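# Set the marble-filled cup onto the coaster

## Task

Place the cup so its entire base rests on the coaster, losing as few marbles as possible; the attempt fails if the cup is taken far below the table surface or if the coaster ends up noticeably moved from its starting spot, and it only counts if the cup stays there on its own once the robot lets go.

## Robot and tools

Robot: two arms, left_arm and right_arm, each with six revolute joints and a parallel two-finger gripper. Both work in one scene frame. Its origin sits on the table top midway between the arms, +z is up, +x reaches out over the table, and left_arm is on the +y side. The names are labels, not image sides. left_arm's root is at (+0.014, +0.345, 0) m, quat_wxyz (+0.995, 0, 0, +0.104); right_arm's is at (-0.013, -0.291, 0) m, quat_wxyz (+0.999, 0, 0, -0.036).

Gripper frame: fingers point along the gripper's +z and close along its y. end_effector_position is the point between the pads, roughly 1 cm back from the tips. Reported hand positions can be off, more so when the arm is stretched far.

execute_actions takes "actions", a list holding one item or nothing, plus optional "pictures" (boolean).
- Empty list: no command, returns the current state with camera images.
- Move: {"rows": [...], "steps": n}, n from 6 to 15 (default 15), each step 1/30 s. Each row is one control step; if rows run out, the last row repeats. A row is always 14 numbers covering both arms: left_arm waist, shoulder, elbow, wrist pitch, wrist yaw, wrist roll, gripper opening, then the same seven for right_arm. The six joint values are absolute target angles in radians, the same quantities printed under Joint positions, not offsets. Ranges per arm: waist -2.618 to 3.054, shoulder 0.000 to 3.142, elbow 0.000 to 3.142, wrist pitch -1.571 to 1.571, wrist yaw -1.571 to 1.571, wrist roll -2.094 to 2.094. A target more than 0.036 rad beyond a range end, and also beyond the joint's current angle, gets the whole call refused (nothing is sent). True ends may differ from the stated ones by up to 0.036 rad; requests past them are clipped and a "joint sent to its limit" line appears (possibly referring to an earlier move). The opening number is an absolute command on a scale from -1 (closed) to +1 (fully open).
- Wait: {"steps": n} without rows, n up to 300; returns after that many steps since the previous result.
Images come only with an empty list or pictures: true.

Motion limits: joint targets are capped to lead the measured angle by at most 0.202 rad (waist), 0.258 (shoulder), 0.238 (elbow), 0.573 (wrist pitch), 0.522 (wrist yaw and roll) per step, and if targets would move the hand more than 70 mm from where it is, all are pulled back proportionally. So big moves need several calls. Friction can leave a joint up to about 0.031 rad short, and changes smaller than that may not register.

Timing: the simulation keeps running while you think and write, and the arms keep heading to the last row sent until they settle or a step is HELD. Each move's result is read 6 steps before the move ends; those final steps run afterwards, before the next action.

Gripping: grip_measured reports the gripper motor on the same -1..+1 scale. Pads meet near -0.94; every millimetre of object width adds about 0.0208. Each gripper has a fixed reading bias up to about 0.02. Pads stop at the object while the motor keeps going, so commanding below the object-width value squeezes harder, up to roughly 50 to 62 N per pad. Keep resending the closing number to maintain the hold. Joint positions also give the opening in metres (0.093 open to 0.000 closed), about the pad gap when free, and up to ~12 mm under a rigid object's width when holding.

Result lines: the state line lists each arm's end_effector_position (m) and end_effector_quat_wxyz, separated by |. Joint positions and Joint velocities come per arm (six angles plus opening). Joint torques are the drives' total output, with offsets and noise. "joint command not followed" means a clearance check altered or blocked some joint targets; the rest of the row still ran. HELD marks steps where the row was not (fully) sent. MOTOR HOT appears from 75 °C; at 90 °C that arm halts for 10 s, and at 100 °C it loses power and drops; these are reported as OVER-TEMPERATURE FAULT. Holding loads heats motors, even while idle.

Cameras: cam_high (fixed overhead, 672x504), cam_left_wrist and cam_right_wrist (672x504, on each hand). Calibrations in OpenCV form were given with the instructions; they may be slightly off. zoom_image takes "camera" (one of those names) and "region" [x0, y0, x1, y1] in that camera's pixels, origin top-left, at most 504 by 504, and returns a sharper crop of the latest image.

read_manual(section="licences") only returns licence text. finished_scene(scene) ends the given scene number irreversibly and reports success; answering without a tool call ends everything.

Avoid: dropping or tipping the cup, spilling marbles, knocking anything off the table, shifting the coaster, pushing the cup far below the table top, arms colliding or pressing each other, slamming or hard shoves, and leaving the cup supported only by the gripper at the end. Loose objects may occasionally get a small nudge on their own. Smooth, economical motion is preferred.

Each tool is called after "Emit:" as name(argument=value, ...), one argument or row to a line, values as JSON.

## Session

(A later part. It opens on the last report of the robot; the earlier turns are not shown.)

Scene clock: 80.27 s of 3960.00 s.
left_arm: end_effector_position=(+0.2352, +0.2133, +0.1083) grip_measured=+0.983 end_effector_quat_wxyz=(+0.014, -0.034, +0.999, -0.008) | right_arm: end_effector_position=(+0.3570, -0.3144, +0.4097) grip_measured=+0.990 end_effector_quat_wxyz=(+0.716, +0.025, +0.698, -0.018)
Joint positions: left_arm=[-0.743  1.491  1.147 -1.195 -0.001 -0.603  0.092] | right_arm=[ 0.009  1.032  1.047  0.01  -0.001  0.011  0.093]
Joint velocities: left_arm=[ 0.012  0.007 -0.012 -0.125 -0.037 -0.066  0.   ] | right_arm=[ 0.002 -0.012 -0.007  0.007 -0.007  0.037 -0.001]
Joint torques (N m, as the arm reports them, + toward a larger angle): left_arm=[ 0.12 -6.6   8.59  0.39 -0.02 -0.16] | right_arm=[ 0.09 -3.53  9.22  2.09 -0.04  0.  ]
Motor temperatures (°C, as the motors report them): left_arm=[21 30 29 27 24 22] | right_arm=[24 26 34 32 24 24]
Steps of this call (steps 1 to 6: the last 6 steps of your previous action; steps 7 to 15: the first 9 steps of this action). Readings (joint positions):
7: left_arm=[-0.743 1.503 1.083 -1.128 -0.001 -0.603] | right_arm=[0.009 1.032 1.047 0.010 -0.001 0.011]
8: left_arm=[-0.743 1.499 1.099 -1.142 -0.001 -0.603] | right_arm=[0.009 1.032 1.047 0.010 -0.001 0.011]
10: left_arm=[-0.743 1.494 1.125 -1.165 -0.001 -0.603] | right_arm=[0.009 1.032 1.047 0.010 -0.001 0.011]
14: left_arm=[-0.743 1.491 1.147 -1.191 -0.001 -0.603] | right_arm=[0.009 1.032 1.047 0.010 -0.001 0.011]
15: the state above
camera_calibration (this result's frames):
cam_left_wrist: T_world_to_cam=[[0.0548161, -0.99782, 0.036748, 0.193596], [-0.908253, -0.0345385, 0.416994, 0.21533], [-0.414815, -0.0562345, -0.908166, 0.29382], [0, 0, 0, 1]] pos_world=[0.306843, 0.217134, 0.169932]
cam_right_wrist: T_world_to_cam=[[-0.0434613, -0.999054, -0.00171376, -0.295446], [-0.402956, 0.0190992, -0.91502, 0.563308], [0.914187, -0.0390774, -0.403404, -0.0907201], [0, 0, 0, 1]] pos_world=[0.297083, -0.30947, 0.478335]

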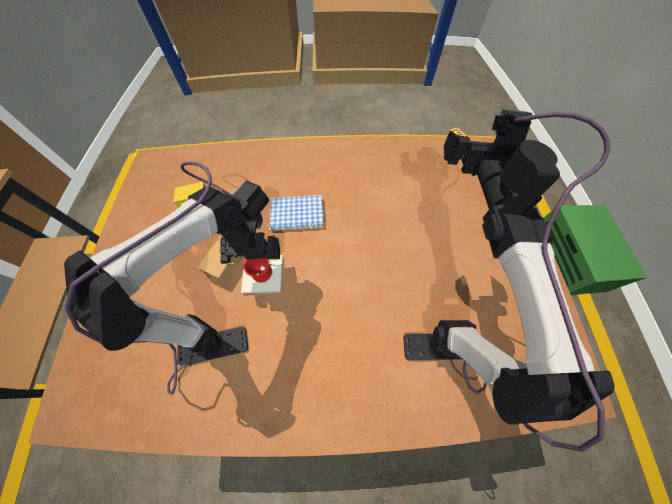

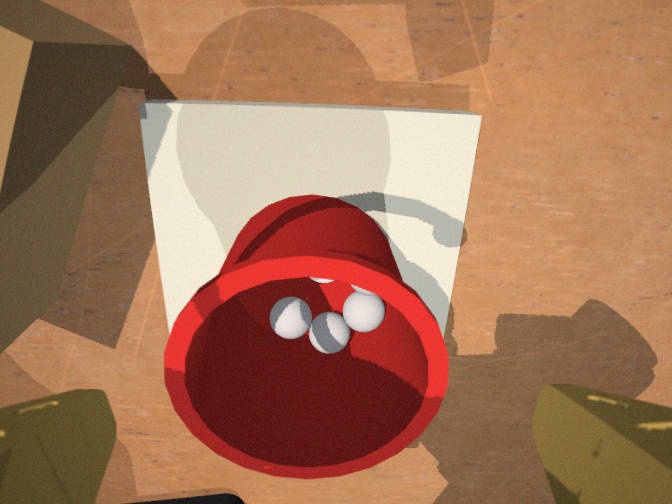

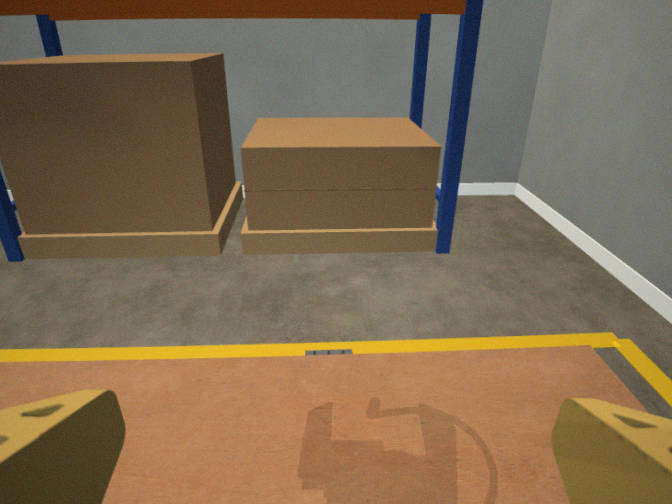

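Emit:
zoom_image(
  camera="cam_high",
  region=[190, 200, 330, 320],
)

Emit:
execute_actions(
  actions=[],
  pictures=true,
)

Region (190, 200, 330, 320) of cam_high's 672x504 image, scaled by 3.600, with more detail than that image has; it fills the top 432 rows of this view, and the rest is white.

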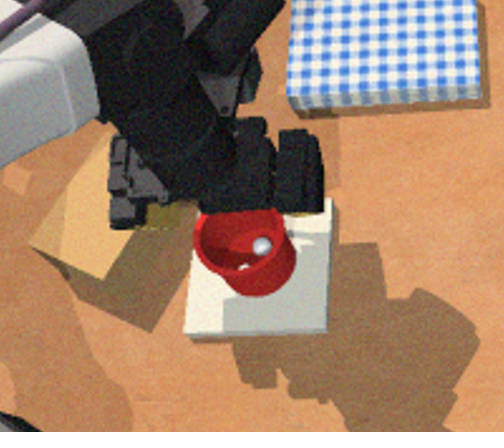

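Scene clock: 85.93 s of 3960.00 s.
left_arm: end_effector_position=(+0.2311, +0.2157, +0.1082) grip_measured=+0.983 end_effector_quat_wxyz=(+0.006, -0.034, +0.999, -0.003) | right_arm: end_effector_position=(+0.3570, -0.3144, +0.4097) grip_measured=+0.990 end_effector_quat_wxyz=(+0.716, +0.025, +0.698, -0.018)
Joint positions: left_arm=[-0.743  1.491  1.147 -1.214 -0.001 -0.603  0.092] | right_arm=[ 0.009  1.032  1.047  0.01  -0.001  0.011  0.093]
Joint velocities: left_arm=[-0.007  0.002  0.002  0.007 -0.022 -0.066  0.001] | right_arm=[-0.007 -0.007 -0.007  0.022 -0.037 -0.066 -0.   ]
Joint torques (N m, as the arm reports them, + toward a larger angle): left_arm=[ 0.12 -6.54  8.56  0.35 -0.02 -0.16] | right_arm=[ 0.2  -3.47  9.26  2.08 -0.05 -0.02]
Motor temperatures (°C, as the motors report them): left_arm=[21 30 30 27 24 22] | right_arm=[24 26 35 32 24 24]
Kept back: nothing.
Steps of this call (steps 1 to 6: the last 6 steps of your previous action; steps 7 to 30: the robot went on to your last target; steps 31 to 90: nothing new was sent; then 2.67 s passed at rest). Readings (joint positions):
1: left_arm=[-0.743 1.491 1.147 -1.199 -0.001 -0.603] | right_arm=[0.009 1.032 1.047 0.010 -0.001 0.011]
2: left_arm=[-0.743 1.491 1.147 -1.202 -0.001 -0.603] | right_arm=[0.009 1.032 1.047 0.010 -0.001 0.011]
4: left_arm=[-0.743 1.491 1.147 -1.207 -0.001 -0.603] | right_arm=[0.009 1.032 1.047 0.010 -0.001 0.011]
8: left_arm=[-0.743 1.491 1.147 -1.211 -0.001 -0.603] | right_arm=[0.009 1.032 1.047 0.010 -0.001 0.011]
90: the state above
All arms were judged still, so your last target was given up. Only a new action makes them travel on or press farther. Fingers that are still opening or closing keep moving.
camera_calibration (this result's frames):
cam_left_wrist: T_world_to_cam=[[0.0553406, -0.998131, 0.0259245, 0.197339], [-0.901151, -0.0387492, 0.431771, 0.209442], [-0.429959, -0.0472563, -0.901611, 0.29303], [0, 0, 0, 1]] pos_world=[0.303809, 0.218933, 0.168652]
cam_right_wrist: T_world_to_cam=[[-0.0434613, -0.999054, -0.00171376, -0.295446], [-0.402956, 0.0190992, -0.91502, 0.563308], [0.914187, -0.0390774, -0.403404, -0.0907201], [0, 0, 0, 1]] pos_world=[0.297083, -0.30947, 0.478335]

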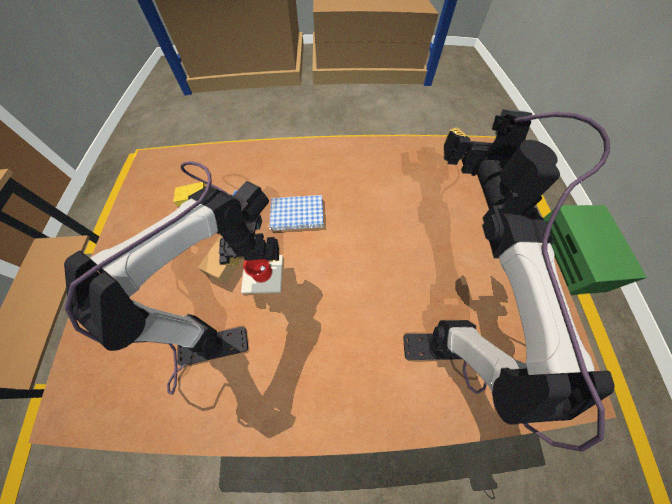

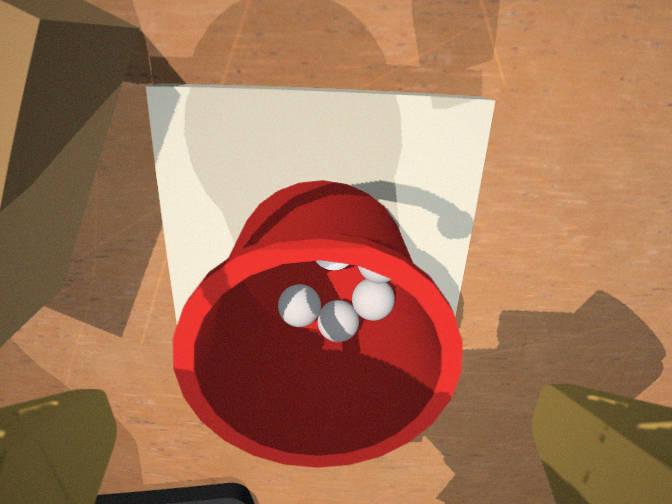

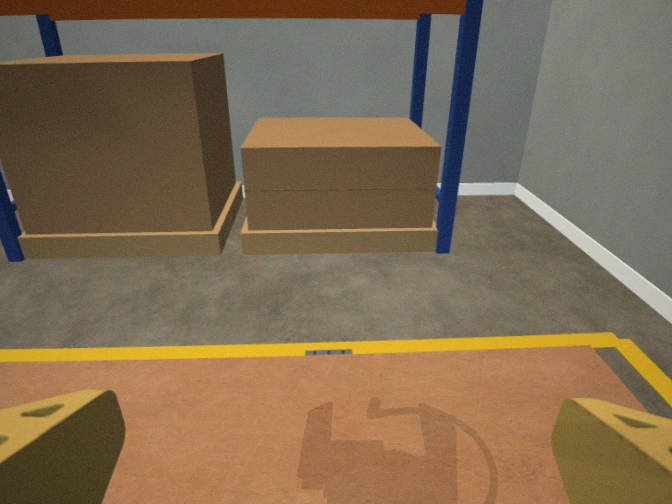

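Emit:
finished_scene(
  scene=2,
)

The scene is finished: the task was done.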